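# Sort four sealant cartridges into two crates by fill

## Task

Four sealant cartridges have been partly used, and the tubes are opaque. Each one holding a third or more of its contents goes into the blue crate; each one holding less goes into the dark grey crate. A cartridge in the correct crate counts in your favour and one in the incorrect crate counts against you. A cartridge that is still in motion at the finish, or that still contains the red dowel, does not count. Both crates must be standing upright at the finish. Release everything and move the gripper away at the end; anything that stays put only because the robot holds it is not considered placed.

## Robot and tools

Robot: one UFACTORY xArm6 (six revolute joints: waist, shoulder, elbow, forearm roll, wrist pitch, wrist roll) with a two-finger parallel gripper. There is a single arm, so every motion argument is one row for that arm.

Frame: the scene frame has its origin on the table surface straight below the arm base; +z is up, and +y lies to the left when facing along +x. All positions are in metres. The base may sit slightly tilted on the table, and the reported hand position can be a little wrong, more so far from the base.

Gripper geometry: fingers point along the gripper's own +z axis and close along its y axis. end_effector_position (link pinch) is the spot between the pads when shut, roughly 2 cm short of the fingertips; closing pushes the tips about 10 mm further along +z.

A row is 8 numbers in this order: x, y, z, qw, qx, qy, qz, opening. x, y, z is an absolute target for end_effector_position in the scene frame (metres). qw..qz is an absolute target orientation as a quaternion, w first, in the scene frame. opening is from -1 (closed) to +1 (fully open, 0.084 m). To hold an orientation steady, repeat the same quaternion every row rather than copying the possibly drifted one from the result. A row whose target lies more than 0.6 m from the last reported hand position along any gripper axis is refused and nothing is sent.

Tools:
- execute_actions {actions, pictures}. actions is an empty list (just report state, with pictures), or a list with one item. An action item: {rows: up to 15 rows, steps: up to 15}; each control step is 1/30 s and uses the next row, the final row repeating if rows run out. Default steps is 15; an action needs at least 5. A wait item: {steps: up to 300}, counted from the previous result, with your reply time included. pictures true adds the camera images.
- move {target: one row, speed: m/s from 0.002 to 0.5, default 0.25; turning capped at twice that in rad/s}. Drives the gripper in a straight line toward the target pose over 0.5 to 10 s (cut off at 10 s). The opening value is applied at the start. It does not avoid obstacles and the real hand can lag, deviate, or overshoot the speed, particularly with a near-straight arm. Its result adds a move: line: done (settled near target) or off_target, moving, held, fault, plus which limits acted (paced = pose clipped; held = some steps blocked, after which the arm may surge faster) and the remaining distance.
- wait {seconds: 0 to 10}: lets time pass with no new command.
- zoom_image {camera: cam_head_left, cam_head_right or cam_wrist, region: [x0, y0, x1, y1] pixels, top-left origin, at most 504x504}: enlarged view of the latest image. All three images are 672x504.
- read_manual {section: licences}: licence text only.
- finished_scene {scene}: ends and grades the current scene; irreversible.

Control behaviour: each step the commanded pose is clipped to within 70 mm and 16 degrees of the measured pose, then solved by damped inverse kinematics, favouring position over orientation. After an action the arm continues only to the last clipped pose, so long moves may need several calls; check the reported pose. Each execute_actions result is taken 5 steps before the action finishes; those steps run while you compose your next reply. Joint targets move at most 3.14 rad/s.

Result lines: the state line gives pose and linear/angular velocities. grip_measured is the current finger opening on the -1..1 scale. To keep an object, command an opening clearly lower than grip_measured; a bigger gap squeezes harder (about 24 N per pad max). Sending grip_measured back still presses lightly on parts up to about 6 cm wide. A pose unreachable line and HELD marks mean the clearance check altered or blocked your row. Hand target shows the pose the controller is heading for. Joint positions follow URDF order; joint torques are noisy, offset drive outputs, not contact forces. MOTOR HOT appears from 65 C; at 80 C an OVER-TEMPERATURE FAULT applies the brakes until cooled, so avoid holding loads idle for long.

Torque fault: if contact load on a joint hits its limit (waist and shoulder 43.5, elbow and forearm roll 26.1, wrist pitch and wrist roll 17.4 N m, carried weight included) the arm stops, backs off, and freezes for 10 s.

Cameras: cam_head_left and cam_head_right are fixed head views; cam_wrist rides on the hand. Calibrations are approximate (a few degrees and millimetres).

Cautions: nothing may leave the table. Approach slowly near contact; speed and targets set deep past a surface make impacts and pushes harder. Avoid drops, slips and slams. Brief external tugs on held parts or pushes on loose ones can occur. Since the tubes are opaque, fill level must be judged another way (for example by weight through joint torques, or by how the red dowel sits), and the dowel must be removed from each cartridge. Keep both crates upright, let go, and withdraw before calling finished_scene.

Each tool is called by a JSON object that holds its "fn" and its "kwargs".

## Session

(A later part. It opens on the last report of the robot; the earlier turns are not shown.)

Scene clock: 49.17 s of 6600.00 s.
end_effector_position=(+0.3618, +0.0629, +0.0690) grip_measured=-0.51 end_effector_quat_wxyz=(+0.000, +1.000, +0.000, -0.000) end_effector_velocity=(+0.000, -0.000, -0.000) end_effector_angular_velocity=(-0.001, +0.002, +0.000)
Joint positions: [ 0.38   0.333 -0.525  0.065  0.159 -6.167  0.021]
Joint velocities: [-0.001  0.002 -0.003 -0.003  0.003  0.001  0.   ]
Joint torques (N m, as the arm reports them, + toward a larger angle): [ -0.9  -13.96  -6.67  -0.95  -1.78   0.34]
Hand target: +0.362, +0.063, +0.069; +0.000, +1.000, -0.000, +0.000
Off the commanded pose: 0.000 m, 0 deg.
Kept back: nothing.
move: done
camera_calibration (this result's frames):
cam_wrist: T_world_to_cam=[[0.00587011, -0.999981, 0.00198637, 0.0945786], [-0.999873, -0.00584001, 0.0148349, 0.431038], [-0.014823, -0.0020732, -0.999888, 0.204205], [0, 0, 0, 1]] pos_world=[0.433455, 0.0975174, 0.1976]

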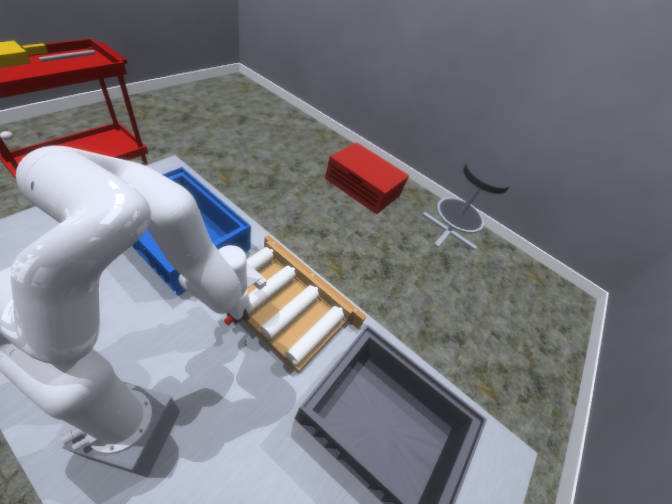

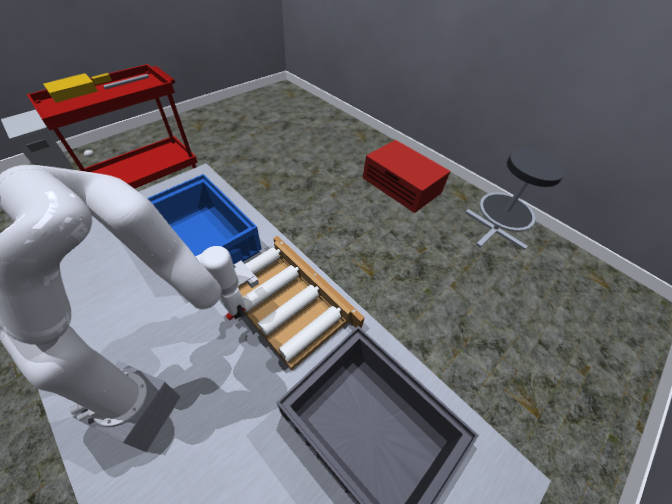

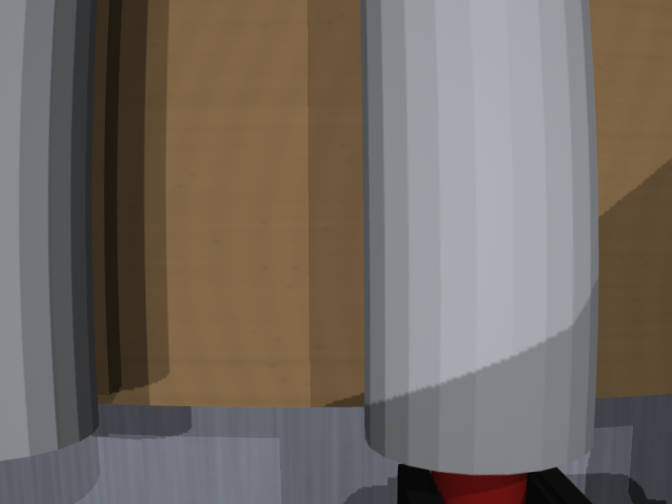

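{"fn": "move", "kwargs": {"target": [0.377, 0.063, 0.069, 0, 1, 0, 0, -0.85], "speed": 0.02}}

Scene clock: 50.50 s of 6600.00 s.
end_effector_position=(+0.3722, +0.0623, +0.0669) grip_measured=-0.51 end_effector_quat_wxyz=(+0.001, +1.000, +0.000, -0.005) end_effector_velocity=(+0.010, -0.000, +0.003) end_effector_angular_velocity=(+0.003, -0.017, -0.008)
Joint positions: [ 0.371  0.359 -0.571  0.057  0.19  -6.168  0.021]
Joint velocities: [-0.005  0.    -0.017  0.001 -0.     0.002 -0.   ]
Joint torques (N m, as the arm reports them, + toward a larger angle): [ -2.09 -20.1  -17.14  -0.78  -6.86   0.4 ]
Hand target: +0.377, +0.063, +0.069; +0.000, +1.000, -0.000, +0.000
Off the commanded pose: 0.005 m, 1 deg.
Kept back: nothing.
move: off_target
camera_calibration (this result's frames):
cam_wrist: T_world_to_cam=[[0.00623896, -0.999974, 0.00354308, 0.0937347], [-0.999653, -0.00614613, 0.0256332, 0.440688], [-0.0256107, -0.00370177, -0.999665, 0.206335], [0, 0, 0, 1]] pos_world=[0.445234, 0.0972046, 0.194637]

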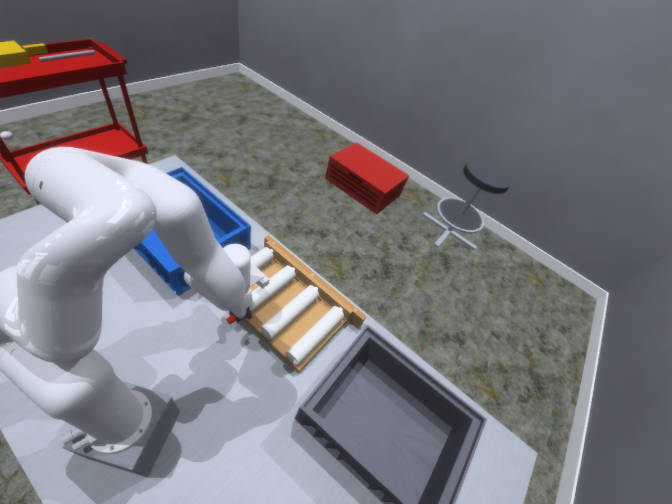

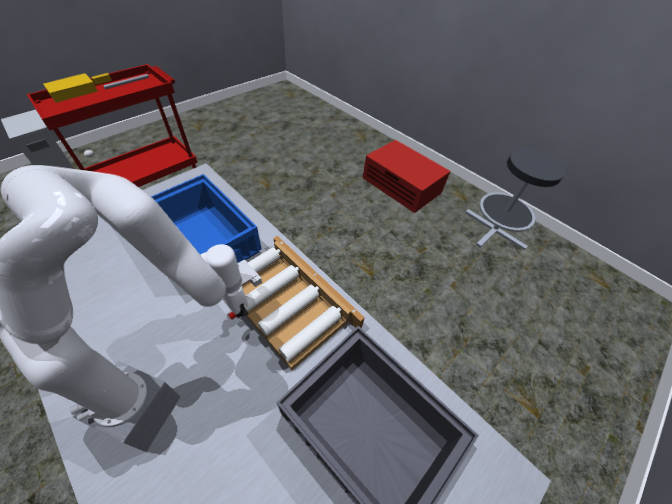

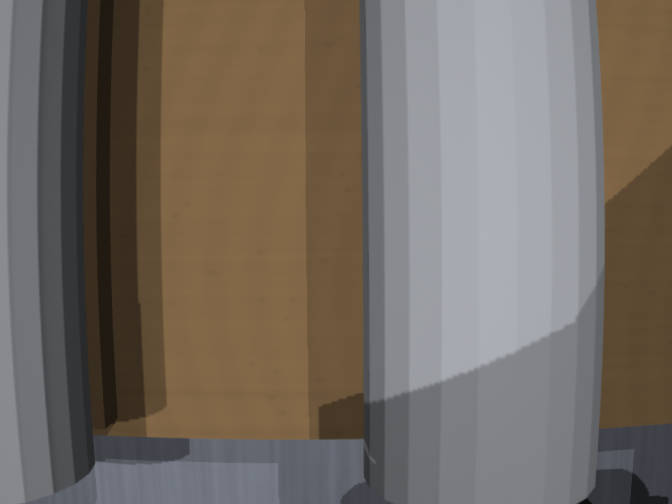

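{"fn": "move", "kwargs": {"target": [0.355, 0.063, 0.069, 0, 1, 0, 0, -0.85], "speed": 0.05}}

{"fn": "zoom_image", "kwargs": {"camera": "cam_head_right", "region": [200, 270, 290, 345]}}

{"fn": "zoom_image", "kwargs": {"camera": "cam_head_left", "region": [200, 270, 290, 345]}}

Scene clock: 51.60 s of 6600.00 s.
end_effector_position=(+0.3555, +0.0631, +0.0692) grip_measured=-0.51 end_effector_quat_wxyz=(-0.000, +1.000, -0.000, +0.000) end_effector_velocity=(-0.003, -0.000, -0.001) end_effector_angular_velocity=(-0.001, +0.007, +0.002)
Joint positions: [ 0.385  0.323 -0.503  0.069  0.146 -6.167  0.021]
Joint velocities: [ 0.001  0.001  0.005  0.     0.001 -0.001 -0.   ]
Joint torques (N m, as the arm reports them, + toward a larger angle): [ -0.8  -13.51  -6.38  -1.01  -1.8    0.35]
Hand target: +0.355, +0.063, +0.069; -0.000, +1.000, +0.000, -0.000
Off the commanded pose: 0.001 m, 0 deg.
Kept back: nothing.
move: done
camera_calibration (this result's frames):
cam_wrist: T_world_to_cam=[[0.00580526, -0.999982, 0.00172296, 0.0949308], [-0.999889, -0.00578107, 0.01373, 0.424798], [-0.0137198, -0.00180248, -0.999904, 0.203863], [0, 0, 0, 1]] pos_world=[0.426997, 0.0977523, 0.197847]

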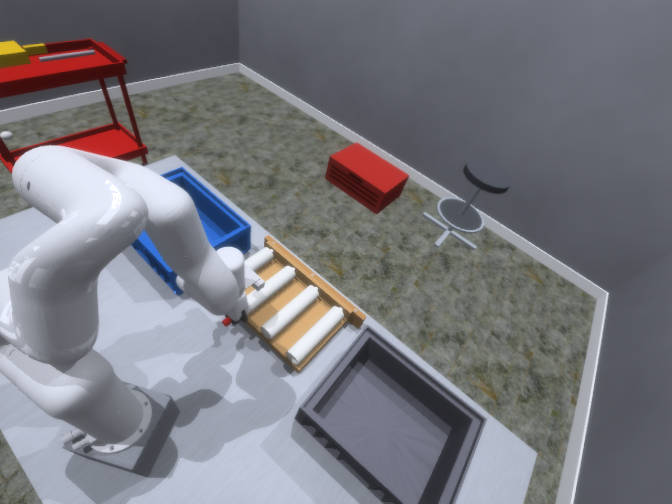

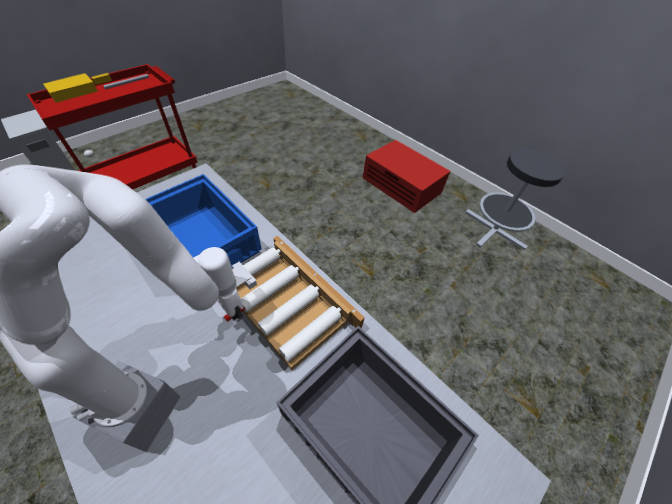

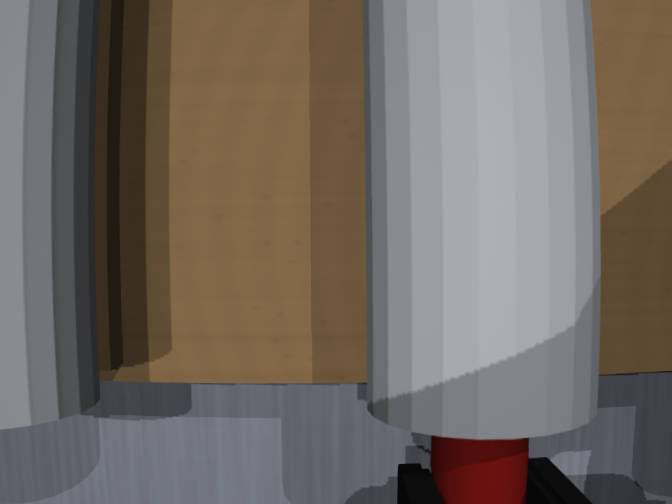

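Region (200, 270, 290, 345) of cam_head_right's 672x504 image, scaled by 5.600, with more detail than that image has.

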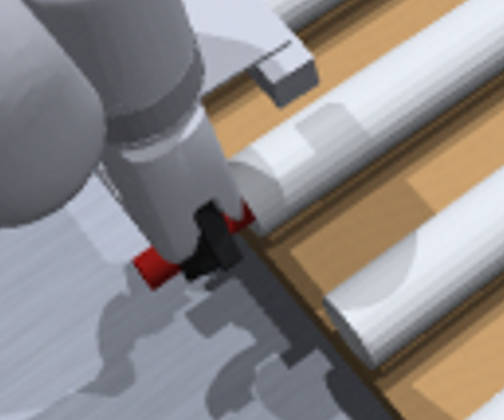

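Region (200, 270, 290, 345) of cam_head_left's 672x504 image, scaled by 5.600, with more detail than that image has.

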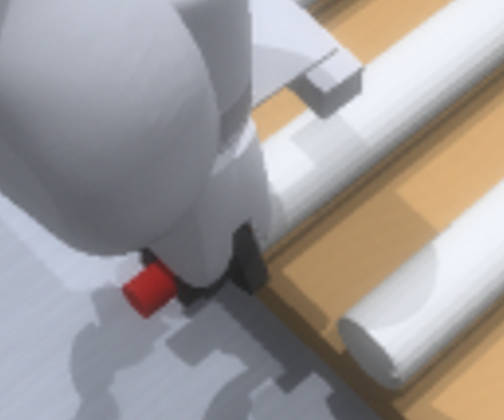

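{"fn": "move", "kwargs": {"target": [0.195, 0.063, 0.072, 0, 1, 0, 0, -0.85], "speed": 0.2}}

{"fn": "move", "kwargs": {"target": [0.195, -0.053, 0.072, 0, 1, 0, 0, -0.85], "speed": 0.1}}

Scene clock: 55.83 s of 6600.00 s.
end_effector_position=(+0.1955, +0.0638, +0.0717) grip_measured=-0.51 end_effector_quat_wxyz=(+0.001, +1.000, -0.000, +0.001) end_effector_velocity=(-0.003, -0.001, +0.000) end_effector_angular_velocity=(+0.020, +0.006, -0.001)
Joint positions: [ 0.502  0.114  0.002 -0.026 -0.151 -5.954  0.021]
Joint velocities: [-0.082 -0.002  0.01  -0.153 -0.009  0.071  0.   ]
Joint torques (N m, as the arm reports them, + toward a larger angle): [-0.5  -7.84 -3.19 -0.55 -1.59  0.4 ]
Hand target: +0.195, +0.064, +0.072; +0.000, +1.000, +0.000, +0.000
Off the commanded pose: 0.001 m, 0 deg.
Kept back: nothing.
move: done
camera_calibration (this result's frames):
cam_wrist: T_world_to_cam=[[0.00561916, -0.999977, 0.00388094, 0.096384], [-0.999891, -0.00556567, 0.0136577, 0.264784], [-0.0136357, -0.00395727, -0.999899, 0.204365], [0, 0, 0, 1]] pos_world=[0.267001, 0.0986642, 0.200354]

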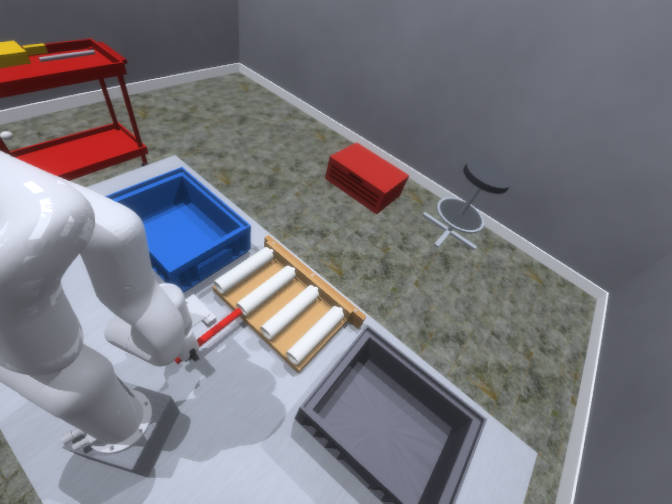

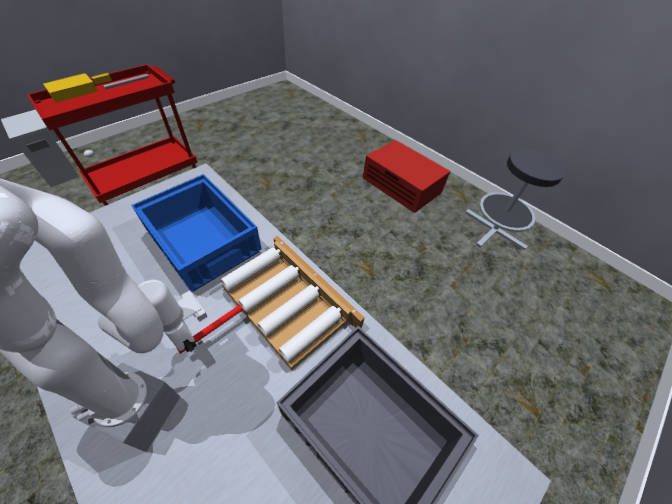

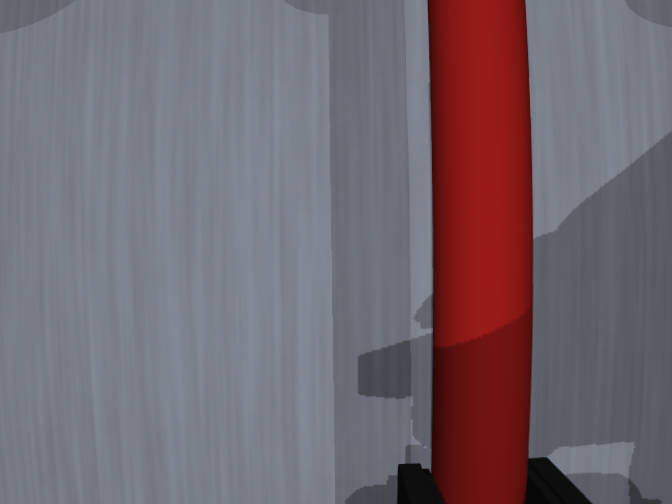

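Scene clock: 57.43 s of 6600.00 s.
end_effector_position=(+0.1946, -0.0539, +0.0725) grip_measured=-0.51 end_effector_quat_wxyz=(-0.014, +1.000, -0.002, -0.009) end_effector_velocity=(+0.001, -0.002, +0.000) end_effector_angular_velocity=(+0.002, -0.004, +0.010)
Joint positions: [-0.298  0.121 -0.029 -0.494 -0.094 -6.285  0.021]
Joint velocities: [-0.021  0.002 -0.003 -0.031 -0.002 -0.001 -0.   ]
Joint torques (N m, as the arm reports them, + toward a larger angle): [-0.38 -7.61 -3.48 -1.19 -1.68  0.34]
Hand target: +0.195, -0.054, +0.073; -0.014, +1.000, -0.002, -0.008
Off the commanded pose: 0.001 m, 2 deg.
joint sent to its limit — the command would take joint 6 (wrist roll) past its lower limit, so that joint was sent only as far as its limit.
Kept back: nothing.
move: done
camera_calibration (this result's frames):
cam_wrist: T_world_to_cam=[[0.00155589, -0.999669, -0.0256827, -0.0183927], [-0.999481, -0.00238101, 0.0321281, 0.261983], [-0.0321786, 0.0256194, -0.999154, 0.209792], [0, 0, 0, 1]] pos_world=[0.268626, -0.0231376, 0.200725]

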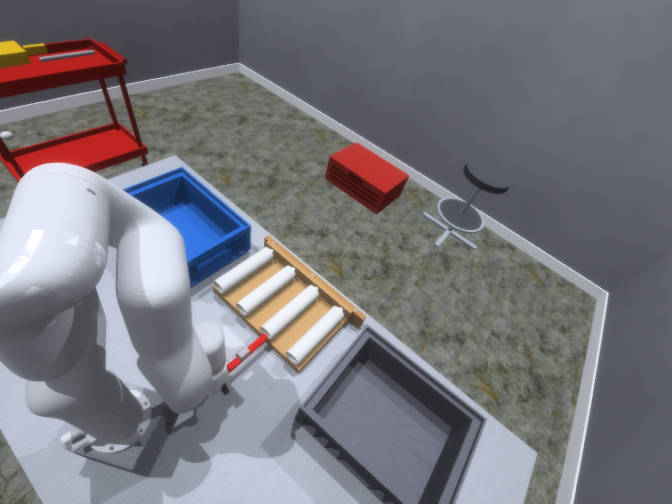

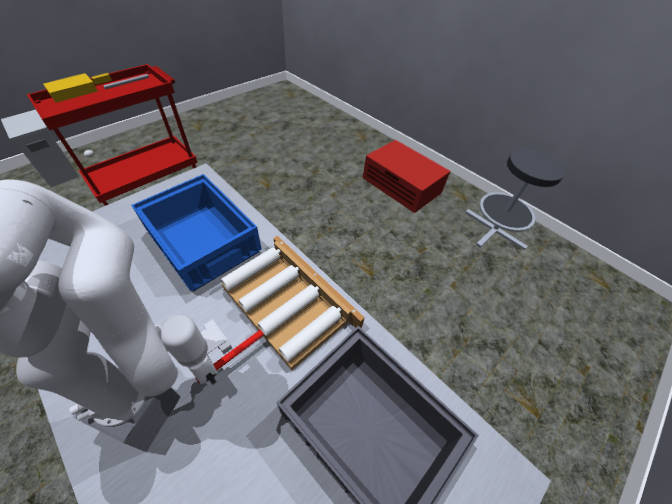

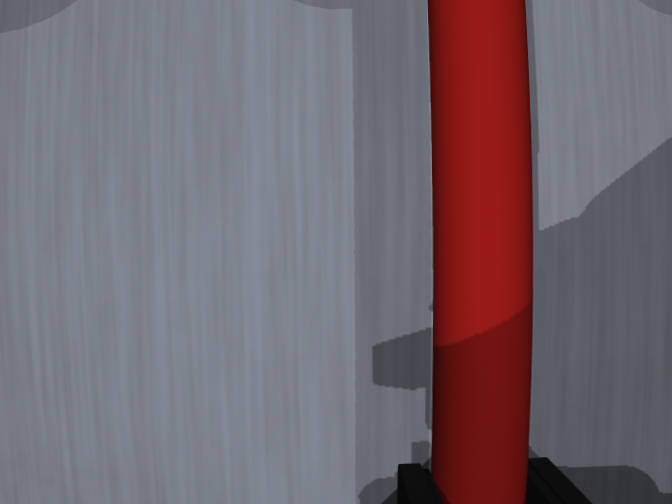

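{"fn": "move", "kwargs": {"target": [0.235, -0.053, 0.072, 0, 1, 0, 0, -0.85], "speed": 0.04}}

{"fn": "zoom_image", "kwargs": {"camera": "cam_head_left", "region": [220, 300, 320, 385]}}

Scene clock: 60.63 s of 6600.00 s.
end_effector_position=(+0.2332, -0.0527, +0.0716) grip_measured=-0.51 end_effector_quat_wxyz=(-0.000, +1.000, +0.000, -0.003) end_effector_velocity=(+0.001, -0.000, +0.000) end_effector_angular_velocity=(-0.001, -0.004, -0.001)
Joint positions: [-0.186  0.163 -0.13  -0.465 -0.056 -6.204  0.021]
Joint velocities: [ 0.005 -0.002  0.001  0.016 -0.004 -0.01  -0.   ]
Joint torques (N m, as the arm reports them, + toward a larger angle): [  0.45 -14.4  -14.12  -1.14  -7.04  -0.03]
Hand target: +0.235, -0.053, +0.072; -0.000, +1.000, -0.000, -0.000
Off the commanded pose: 0.002 m, 0 deg.
Kept back: nothing.
move: done
camera_calibration (this result's frames):
cam_wrist: T_world_to_cam=[[0.00598697, -0.999982, 0.000959108, -0.0201962], [-0.999773, -0.00596608, 0.0204706, 0.301289], [-0.0204645, -0.00108145, -0.99979, 0.205961], [0, 0, 0, 1]] pos_world=[0.305556, -0.0181755, 0.199769]

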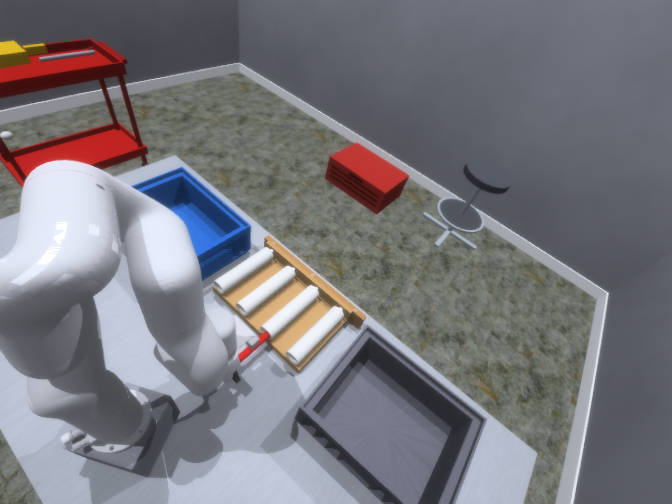

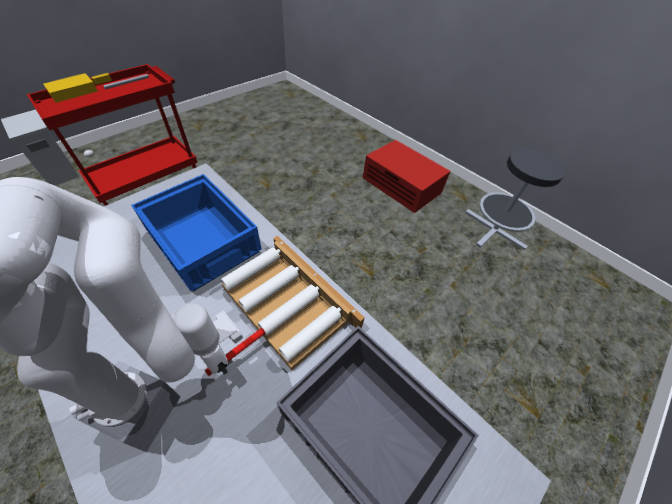

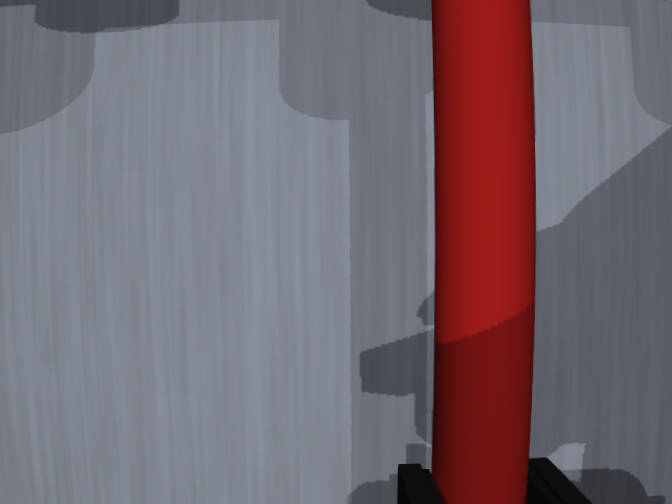

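Region (220, 300, 320, 385) of cam_head_left's 672x504 image, scaled by 5.040, with more detail than that image has; it fills the top 428 rows of this view, and the rest is white.

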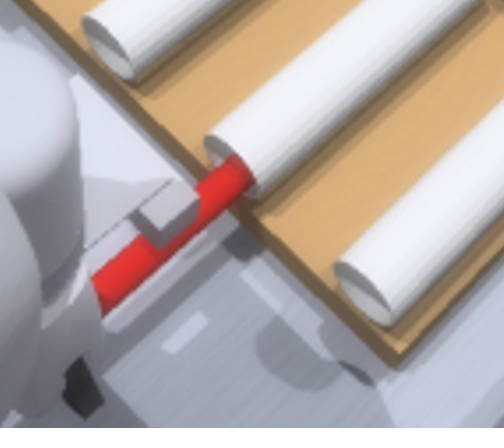

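{"fn": "move", "kwargs": {"target": [0.222, -0.053, 0.072, 0, 1, 0, 0, -0.85], "speed": 0.05}}

{"fn": "zoom_image", "kwargs": {"camera": "cam_head_left", "region": [220, 300, 320, 385]}}

{"fn": "zoom_image", "kwargs": {"camera": "cam_head_right", "region": [220, 295, 320, 380]}}

Scene clock: 61.80 s of 6600.00 s.
end_effector_position=(+0.2225, -0.0531, +0.0723) grip_measured=-0.51 end_effector_quat_wxyz=(-0.003, +1.000, -0.000, -0.001) end_effector_velocity=(-0.002, +0.001, -0.001) end_effector_angular_velocity=(+0.002, +0.005, -0.000)
Joint positions: [-0.187  0.146 -0.089 -0.385 -0.083 -6.285  0.021]
Joint velocities: [ 0.     0.001  0.004  0.002 -0.    -0.002 -0.   ]
Joint torques (N m, as the arm reports them, + toward a larger angle): [-0.63 -8.79 -4.09 -0.98 -1.73  0.34]
Hand target: +0.222, -0.053, +0.072; -0.003, +1.000, -0.000, -0.001
Off the commanded pose: 0.001 m, 0 deg.
joint sent to its limit — the command would take joint 6 (wrist roll) past its lower limit, so that joint was sent only as far as its limit.
Kept back: nothing.
move: done
camera_calibration (this result's frames):
cam_wrist: T_world_to_cam=[[0.00544265, -0.999979, -0.00356942, -0.0200253], [-0.999857, -0.00549906, 0.0159907, 0.29094], [-0.01601, 0.00348187, -0.999866, 0.205761], [0, 0, 0, 1]] pos_world=[0.294302, -0.0191414, 0.201009]

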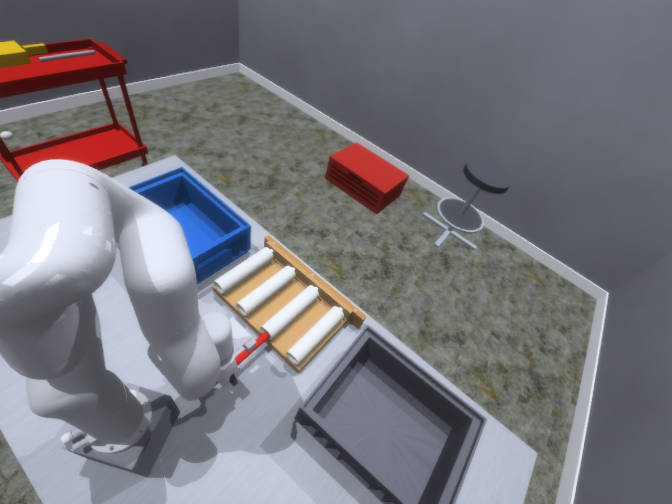

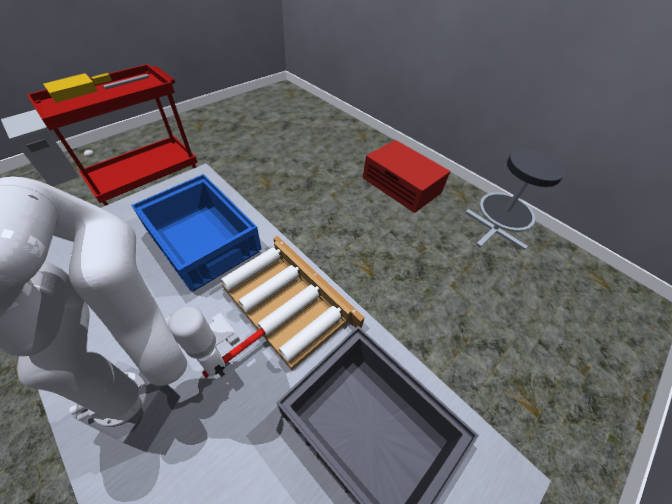

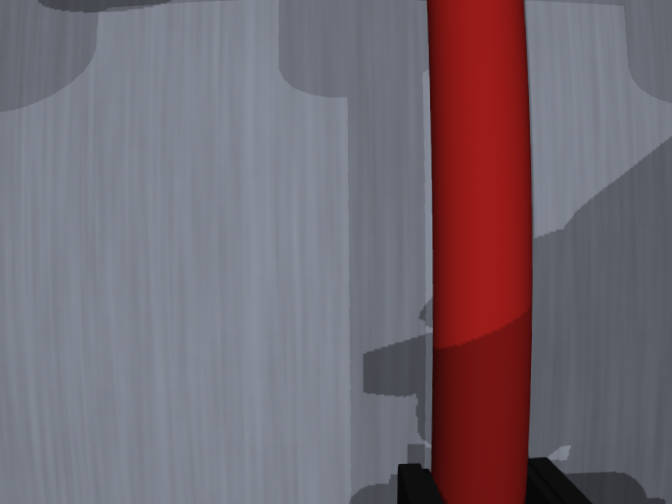

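Region (220, 300, 320, 385) of cam_head_left's 672x504 image, scaled by 5.040, with more detail than that image has; it fills the top 428 rows of this view, and the rest is white.

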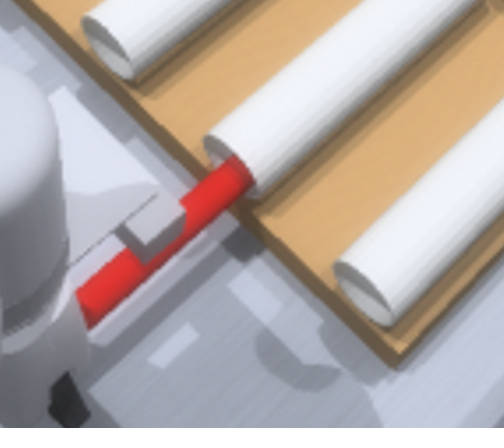

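Region (220, 295, 320, 380) of cam_head_right's 672x504 image, scaled by 5.040, with more detail than that image has; it fills the top 428 rows of this view, and the rest is white.

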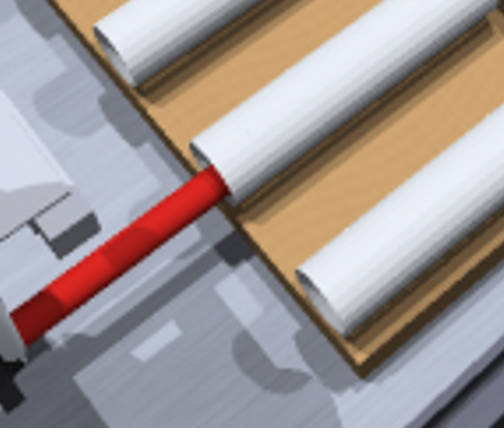

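{"fn": "move", "kwargs": {"target": [0.195, -0.053, 0.072, 0, 1, 0, 0, -0.85], "speed": 0.1}}

{"fn": "move", "kwargs": {"target": [0.195, -0.169, 0.072, 0, 1, 0, 0, -0.85], "speed": 0.1}}

Scene clock: 62.90 s of 6600.00 s.
end_effector_position=(+0.1954, -0.0531, +0.0725) grip_measured=-0.51 end_effector_quat_wxyz=(-0.014, +1.000, -0.002, -0.008) end_effector_velocity=(-0.002, -0.000, +0.000) end_effector_angular_velocity=(+0.001, +0.002, +0.001)
Joint positions: [-0.291  0.122 -0.029 -0.488 -0.097 -6.285  0.021]
Joint velocities: [-0.008 -0.002  0.003 -0.01   0.001  0.001 -0.   ]
Joint torques (N m, as the arm reports them, + toward a larger angle): [-0.8  -7.64 -3.44 -1.04 -1.65  0.25]
Hand target: +0.195, -0.053, +0.072; -0.014, +1.000, -0.002, -0.008
Off the commanded pose: 0.001 m, 2 deg.
joint sent to its limit — the command would take joint 6 (wrist roll) past its lower limit, so that joint was sent only as far as its limit.
Kept back: nothing.
move: done
camera_calibration (this result's frames):
cam_wrist: T_world_to_cam=[[0.00205654, -0.999668, -0.0256934, -0.0176191], [-0.999539, -0.0028328, 0.0302127, 0.262903], [-0.0302754, 0.0256194, -0.999213, 0.20941], [0, 0, 0, 1]] pos_world=[0.269158, -0.0222335, 0.20085]

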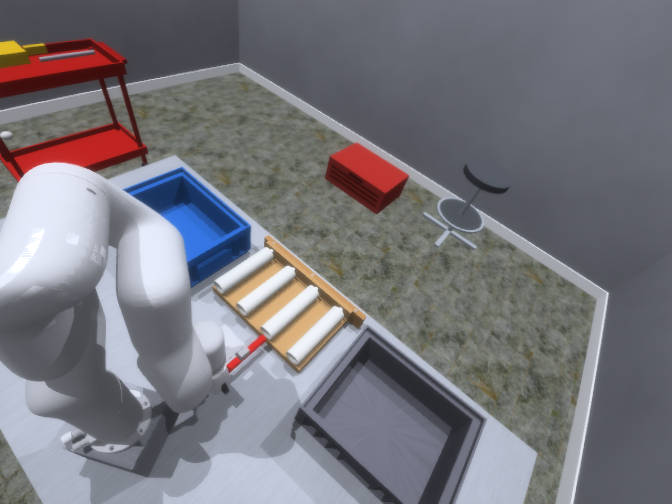

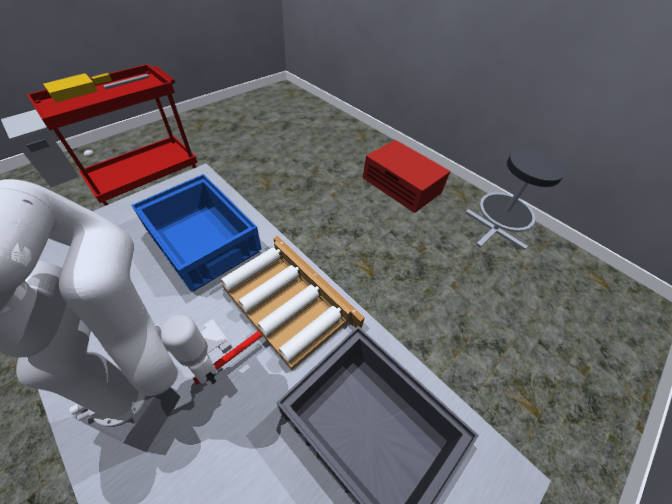

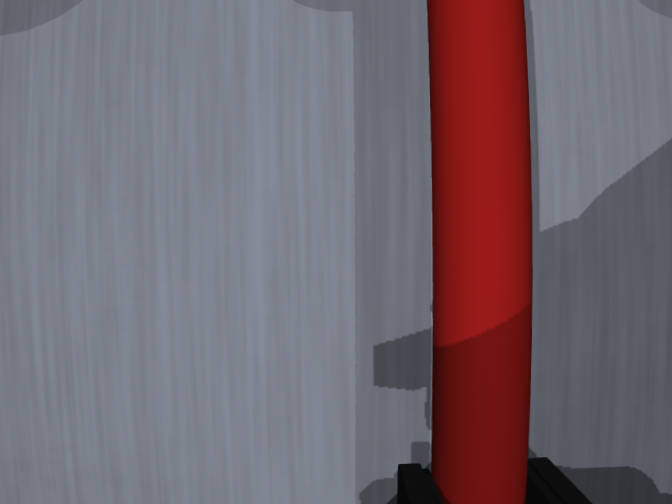

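Scene clock: 64.43 s of 6600.00 s.
end_effector_position=(+0.1939, -0.1691, +0.0716) grip_measured=-0.51 end_effector_quat_wxyz=(+0.013, +1.000, -0.001, +0.004) end_effector_velocity=(+0.000, -0.002, -0.000) end_effector_angular_velocity=(-0.002, -0.001, +0.002)
Joint positions: [-0.785  0.231 -0.243 -0.981 -0.033 -6.285  0.021]
Joint velocities: [-0.006  0.003 -0.005 -0.007 -0.    -0.001  0.   ]
Joint torques (N m, as the arm reports them, + toward a larger angle): [ -1.07 -10.36  -4.56  -0.9   -1.77   0.29]
Hand target: +0.194, -0.169, +0.072; +0.013, +1.000, -0.001, +0.004
Off the commanded pose: 0.001 m, 2 deg.
joint sent to its limit — the command would take joint 6 (wrist roll) past its lower limit, so that joint was sent only as far as its limit.
Kept back: nothing.
move: done
camera_calibration (this result's frames):
cam_wrist: T_world_to_cam=[[0.00459906, -0.99961, 0.0275441, -0.137918], [-0.999969, -0.00442018, 0.00655171, 0.262598], [-0.00642741, -0.0275734, -0.999599, 0.197864], [0, 0, 0, 1]] pos_world=[0.264496, -0.131248, 0.199863]

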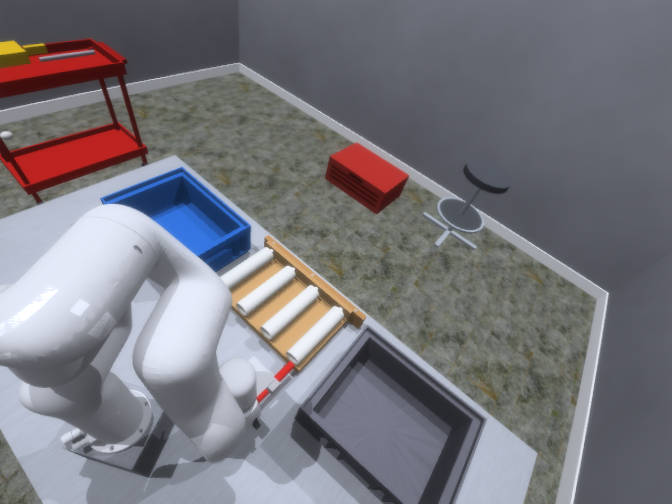

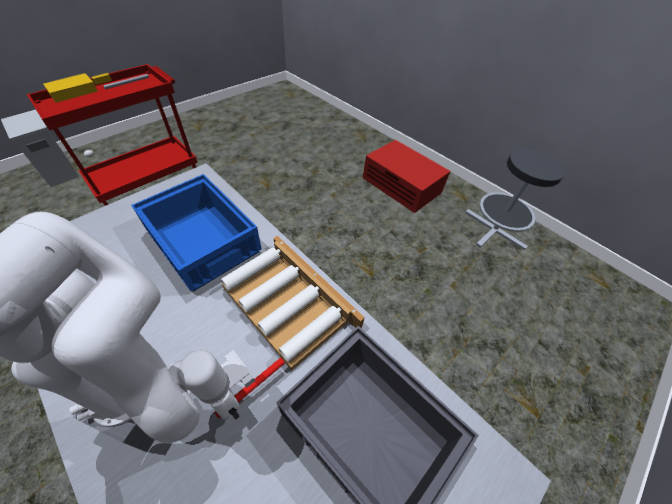

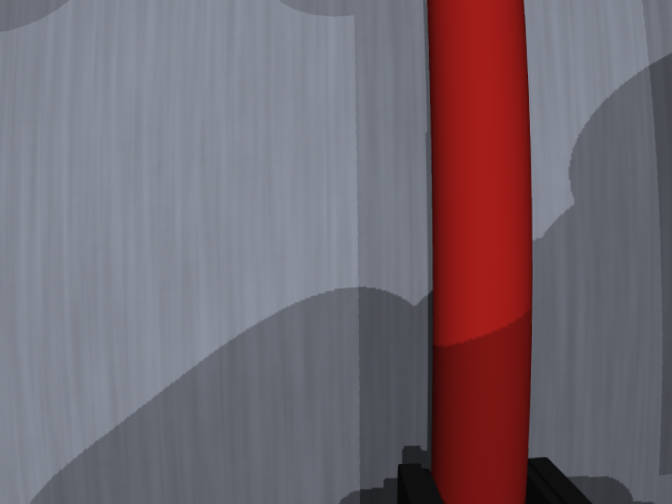

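{"fn": "move", "kwargs": {"target": [0.222, -0.169, 0.072, 0, 1, 0, 0, -0.85], "speed": 0.03}}

{"fn": "zoom_image", "kwargs": {"camera": "cam_head_right", "region": [240, 320, 340, 405]}}

{"fn": "zoom_image", "kwargs": {"camera": "cam_head_left", "region": [250, 325, 350, 410]}}

Scene clock: 65.90 s of 6600.00 s.
end_effector_position=(+0.2219, -0.1688, +0.0716) grip_measured=-0.51 end_effector_quat_wxyz=(+0.021, +1.000, -0.001, +0.008) end_effector_velocity=(+0.001, -0.000, +0.000) end_effector_angular_velocity=(-0.001, +0.001, -0.005)
Joint positions: [-0.669  0.247 -0.281 -0.864 -0.025 -6.285  0.021]
Joint velocities: [ 0.006  0.    -0.002  0.008  0.003  0.002  0.   ]
Joint torques (N m, as the arm reports them, + toward a larger angle): [ -0.74 -10.69  -4.76  -0.92  -1.72   0.32]
Hand target: +0.222, -0.169, +0.072; +0.021, +1.000, -0.001, +0.008
Off the commanded pose: 0.000 m, 3 deg.
joint sent to its limit — the command would take joint 6 (wrist roll) past its lower limit, so that joint was sent only as far as its limit.
Kept back: nothing.
move: off_target
camera_calibration (this result's frames):
cam_wrist: T_world_to_cam=[[0.00333009, -0.99901, 0.0443665, -0.138554], [-0.999994, -0.00338413, -0.00114289, 0.291319], [0.0012919, -0.0443624, -0.999015, 0.193442], [0, 0, 0, 1]] pos_world=[0.291529, -0.128849, 0.199732]

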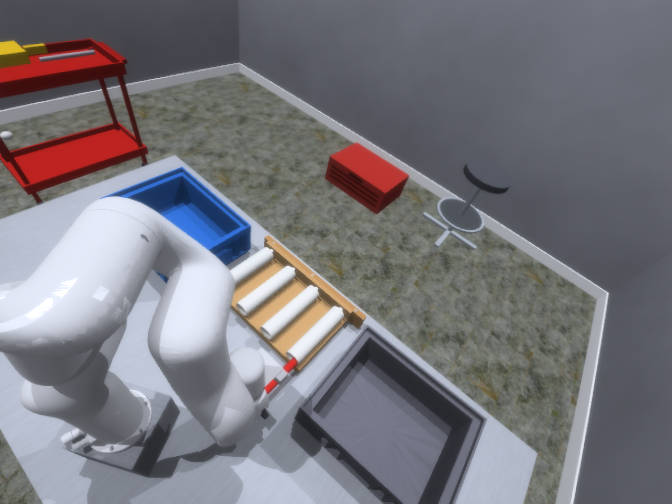

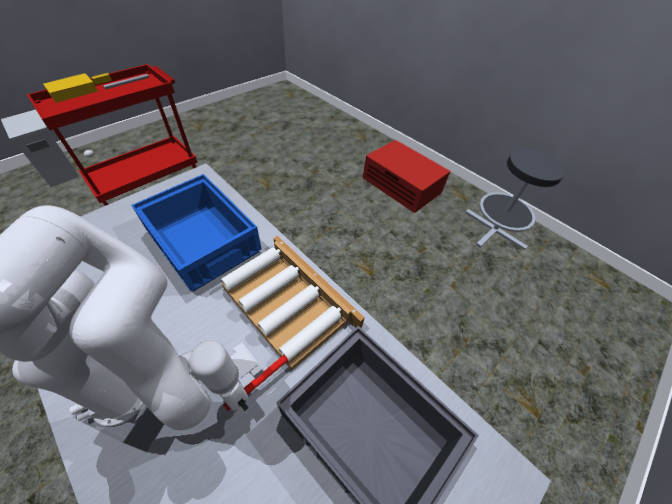

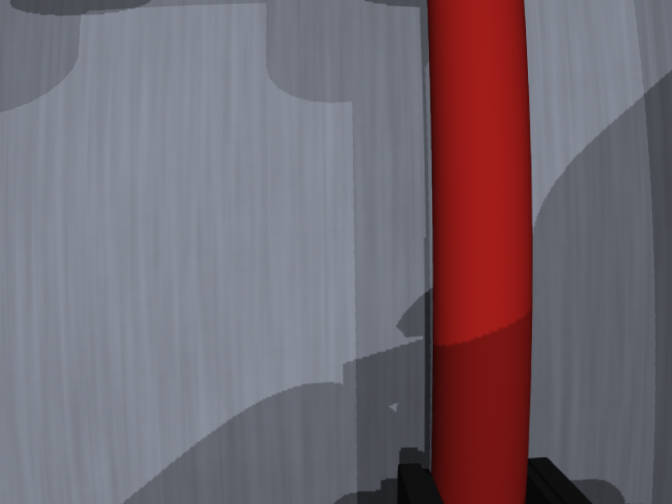

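Region (240, 320, 340, 405) of cam_head_right's 672x504 image, scaled by 5.040, with more detail than that image has; it fills the top 428 rows of this view, and the rest is white.

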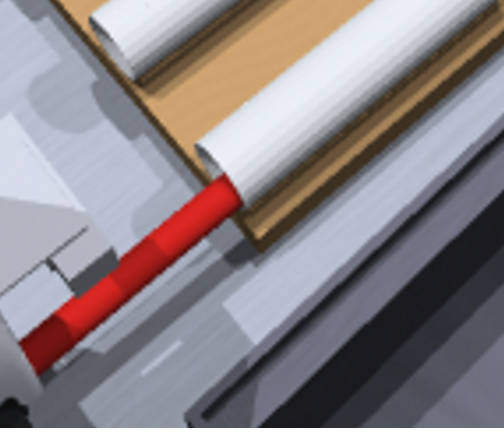

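Region (250, 325, 350, 410) of cam_head_left's 672x504 image, scaled by 5.040, with more detail than that image has; it fills the top 428 rows of this view, and the rest is white.

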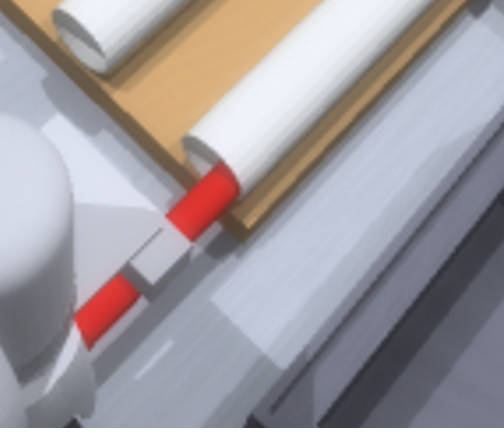

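{"fn": "move", "kwargs": {"target": [0.25, -0.163, 0.073, 0, 1, 0, 0, -0.85], "speed": 0.03}}

Scene clock: 67.40 s of 6600.00 s.
end_effector_position=(+0.2499, -0.1628, +0.0726) grip_measured=-0.51 end_effector_quat_wxyz=(+0.029, +1.000, -0.002, +0.010) end_effector_velocity=(+0.001, +0.001, -0.000) end_effector_angular_velocity=(-0.001, +0.002, -0.003)
Joint positions: [-0.547  0.256 -0.317 -0.74  -0.005 -6.285  0.021]
Joint velocities: [ 0.007 -0.    -0.001  0.009  0.003  0.001  0.   ]
Joint torques (N m, as the arm reports them, + toward a larger angle): [ -1.43 -11.44  -5.29  -0.84  -1.77   0.26]
Hand target: +0.250, -0.163, +0.073; +0.029, +1.000, -0.002, +0.010
Off the commanded pose: 0.000 m, 4 deg.
joint sent to its limit — the command would take joint 6 (wrist roll) past its lower limit, so that joint was sent only as far as its limit.
Kept back: nothing.
move: off_target
camera_calibration (this result's frames):
cam_wrist: T_world_to_cam=[[0.00185035, -0.998201, 0.0599307, -0.133341], [-0.999986, -0.00214723, -0.00488975, 0.319824], [0.00500964, -0.0599208, -0.998191, 0.19118], [0, 0, 0, 1]] pos_world=[0.319109, -0.120959, 0.200389]

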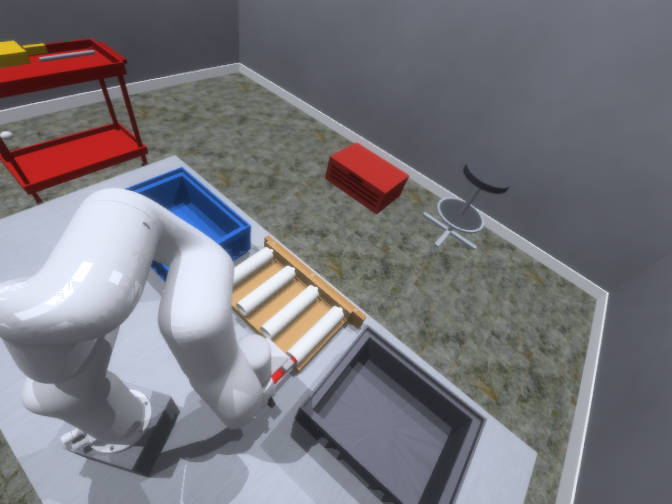

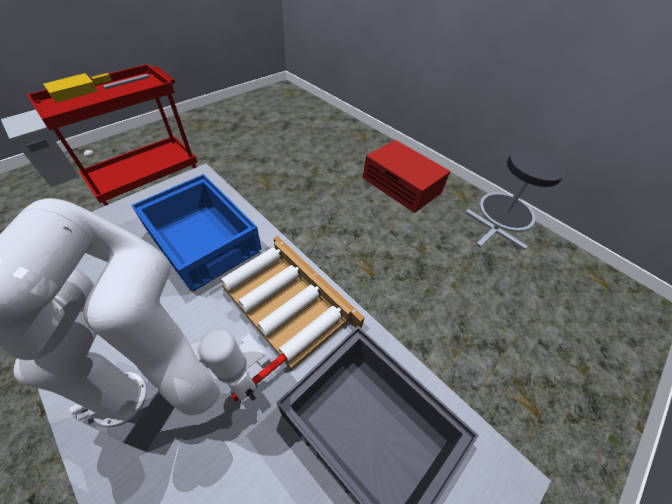

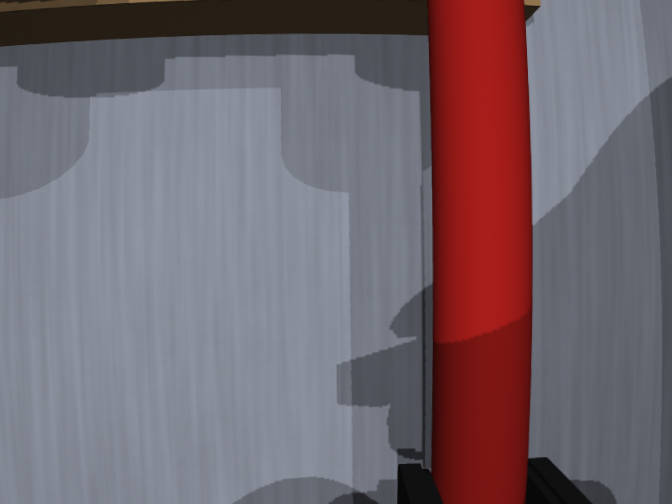

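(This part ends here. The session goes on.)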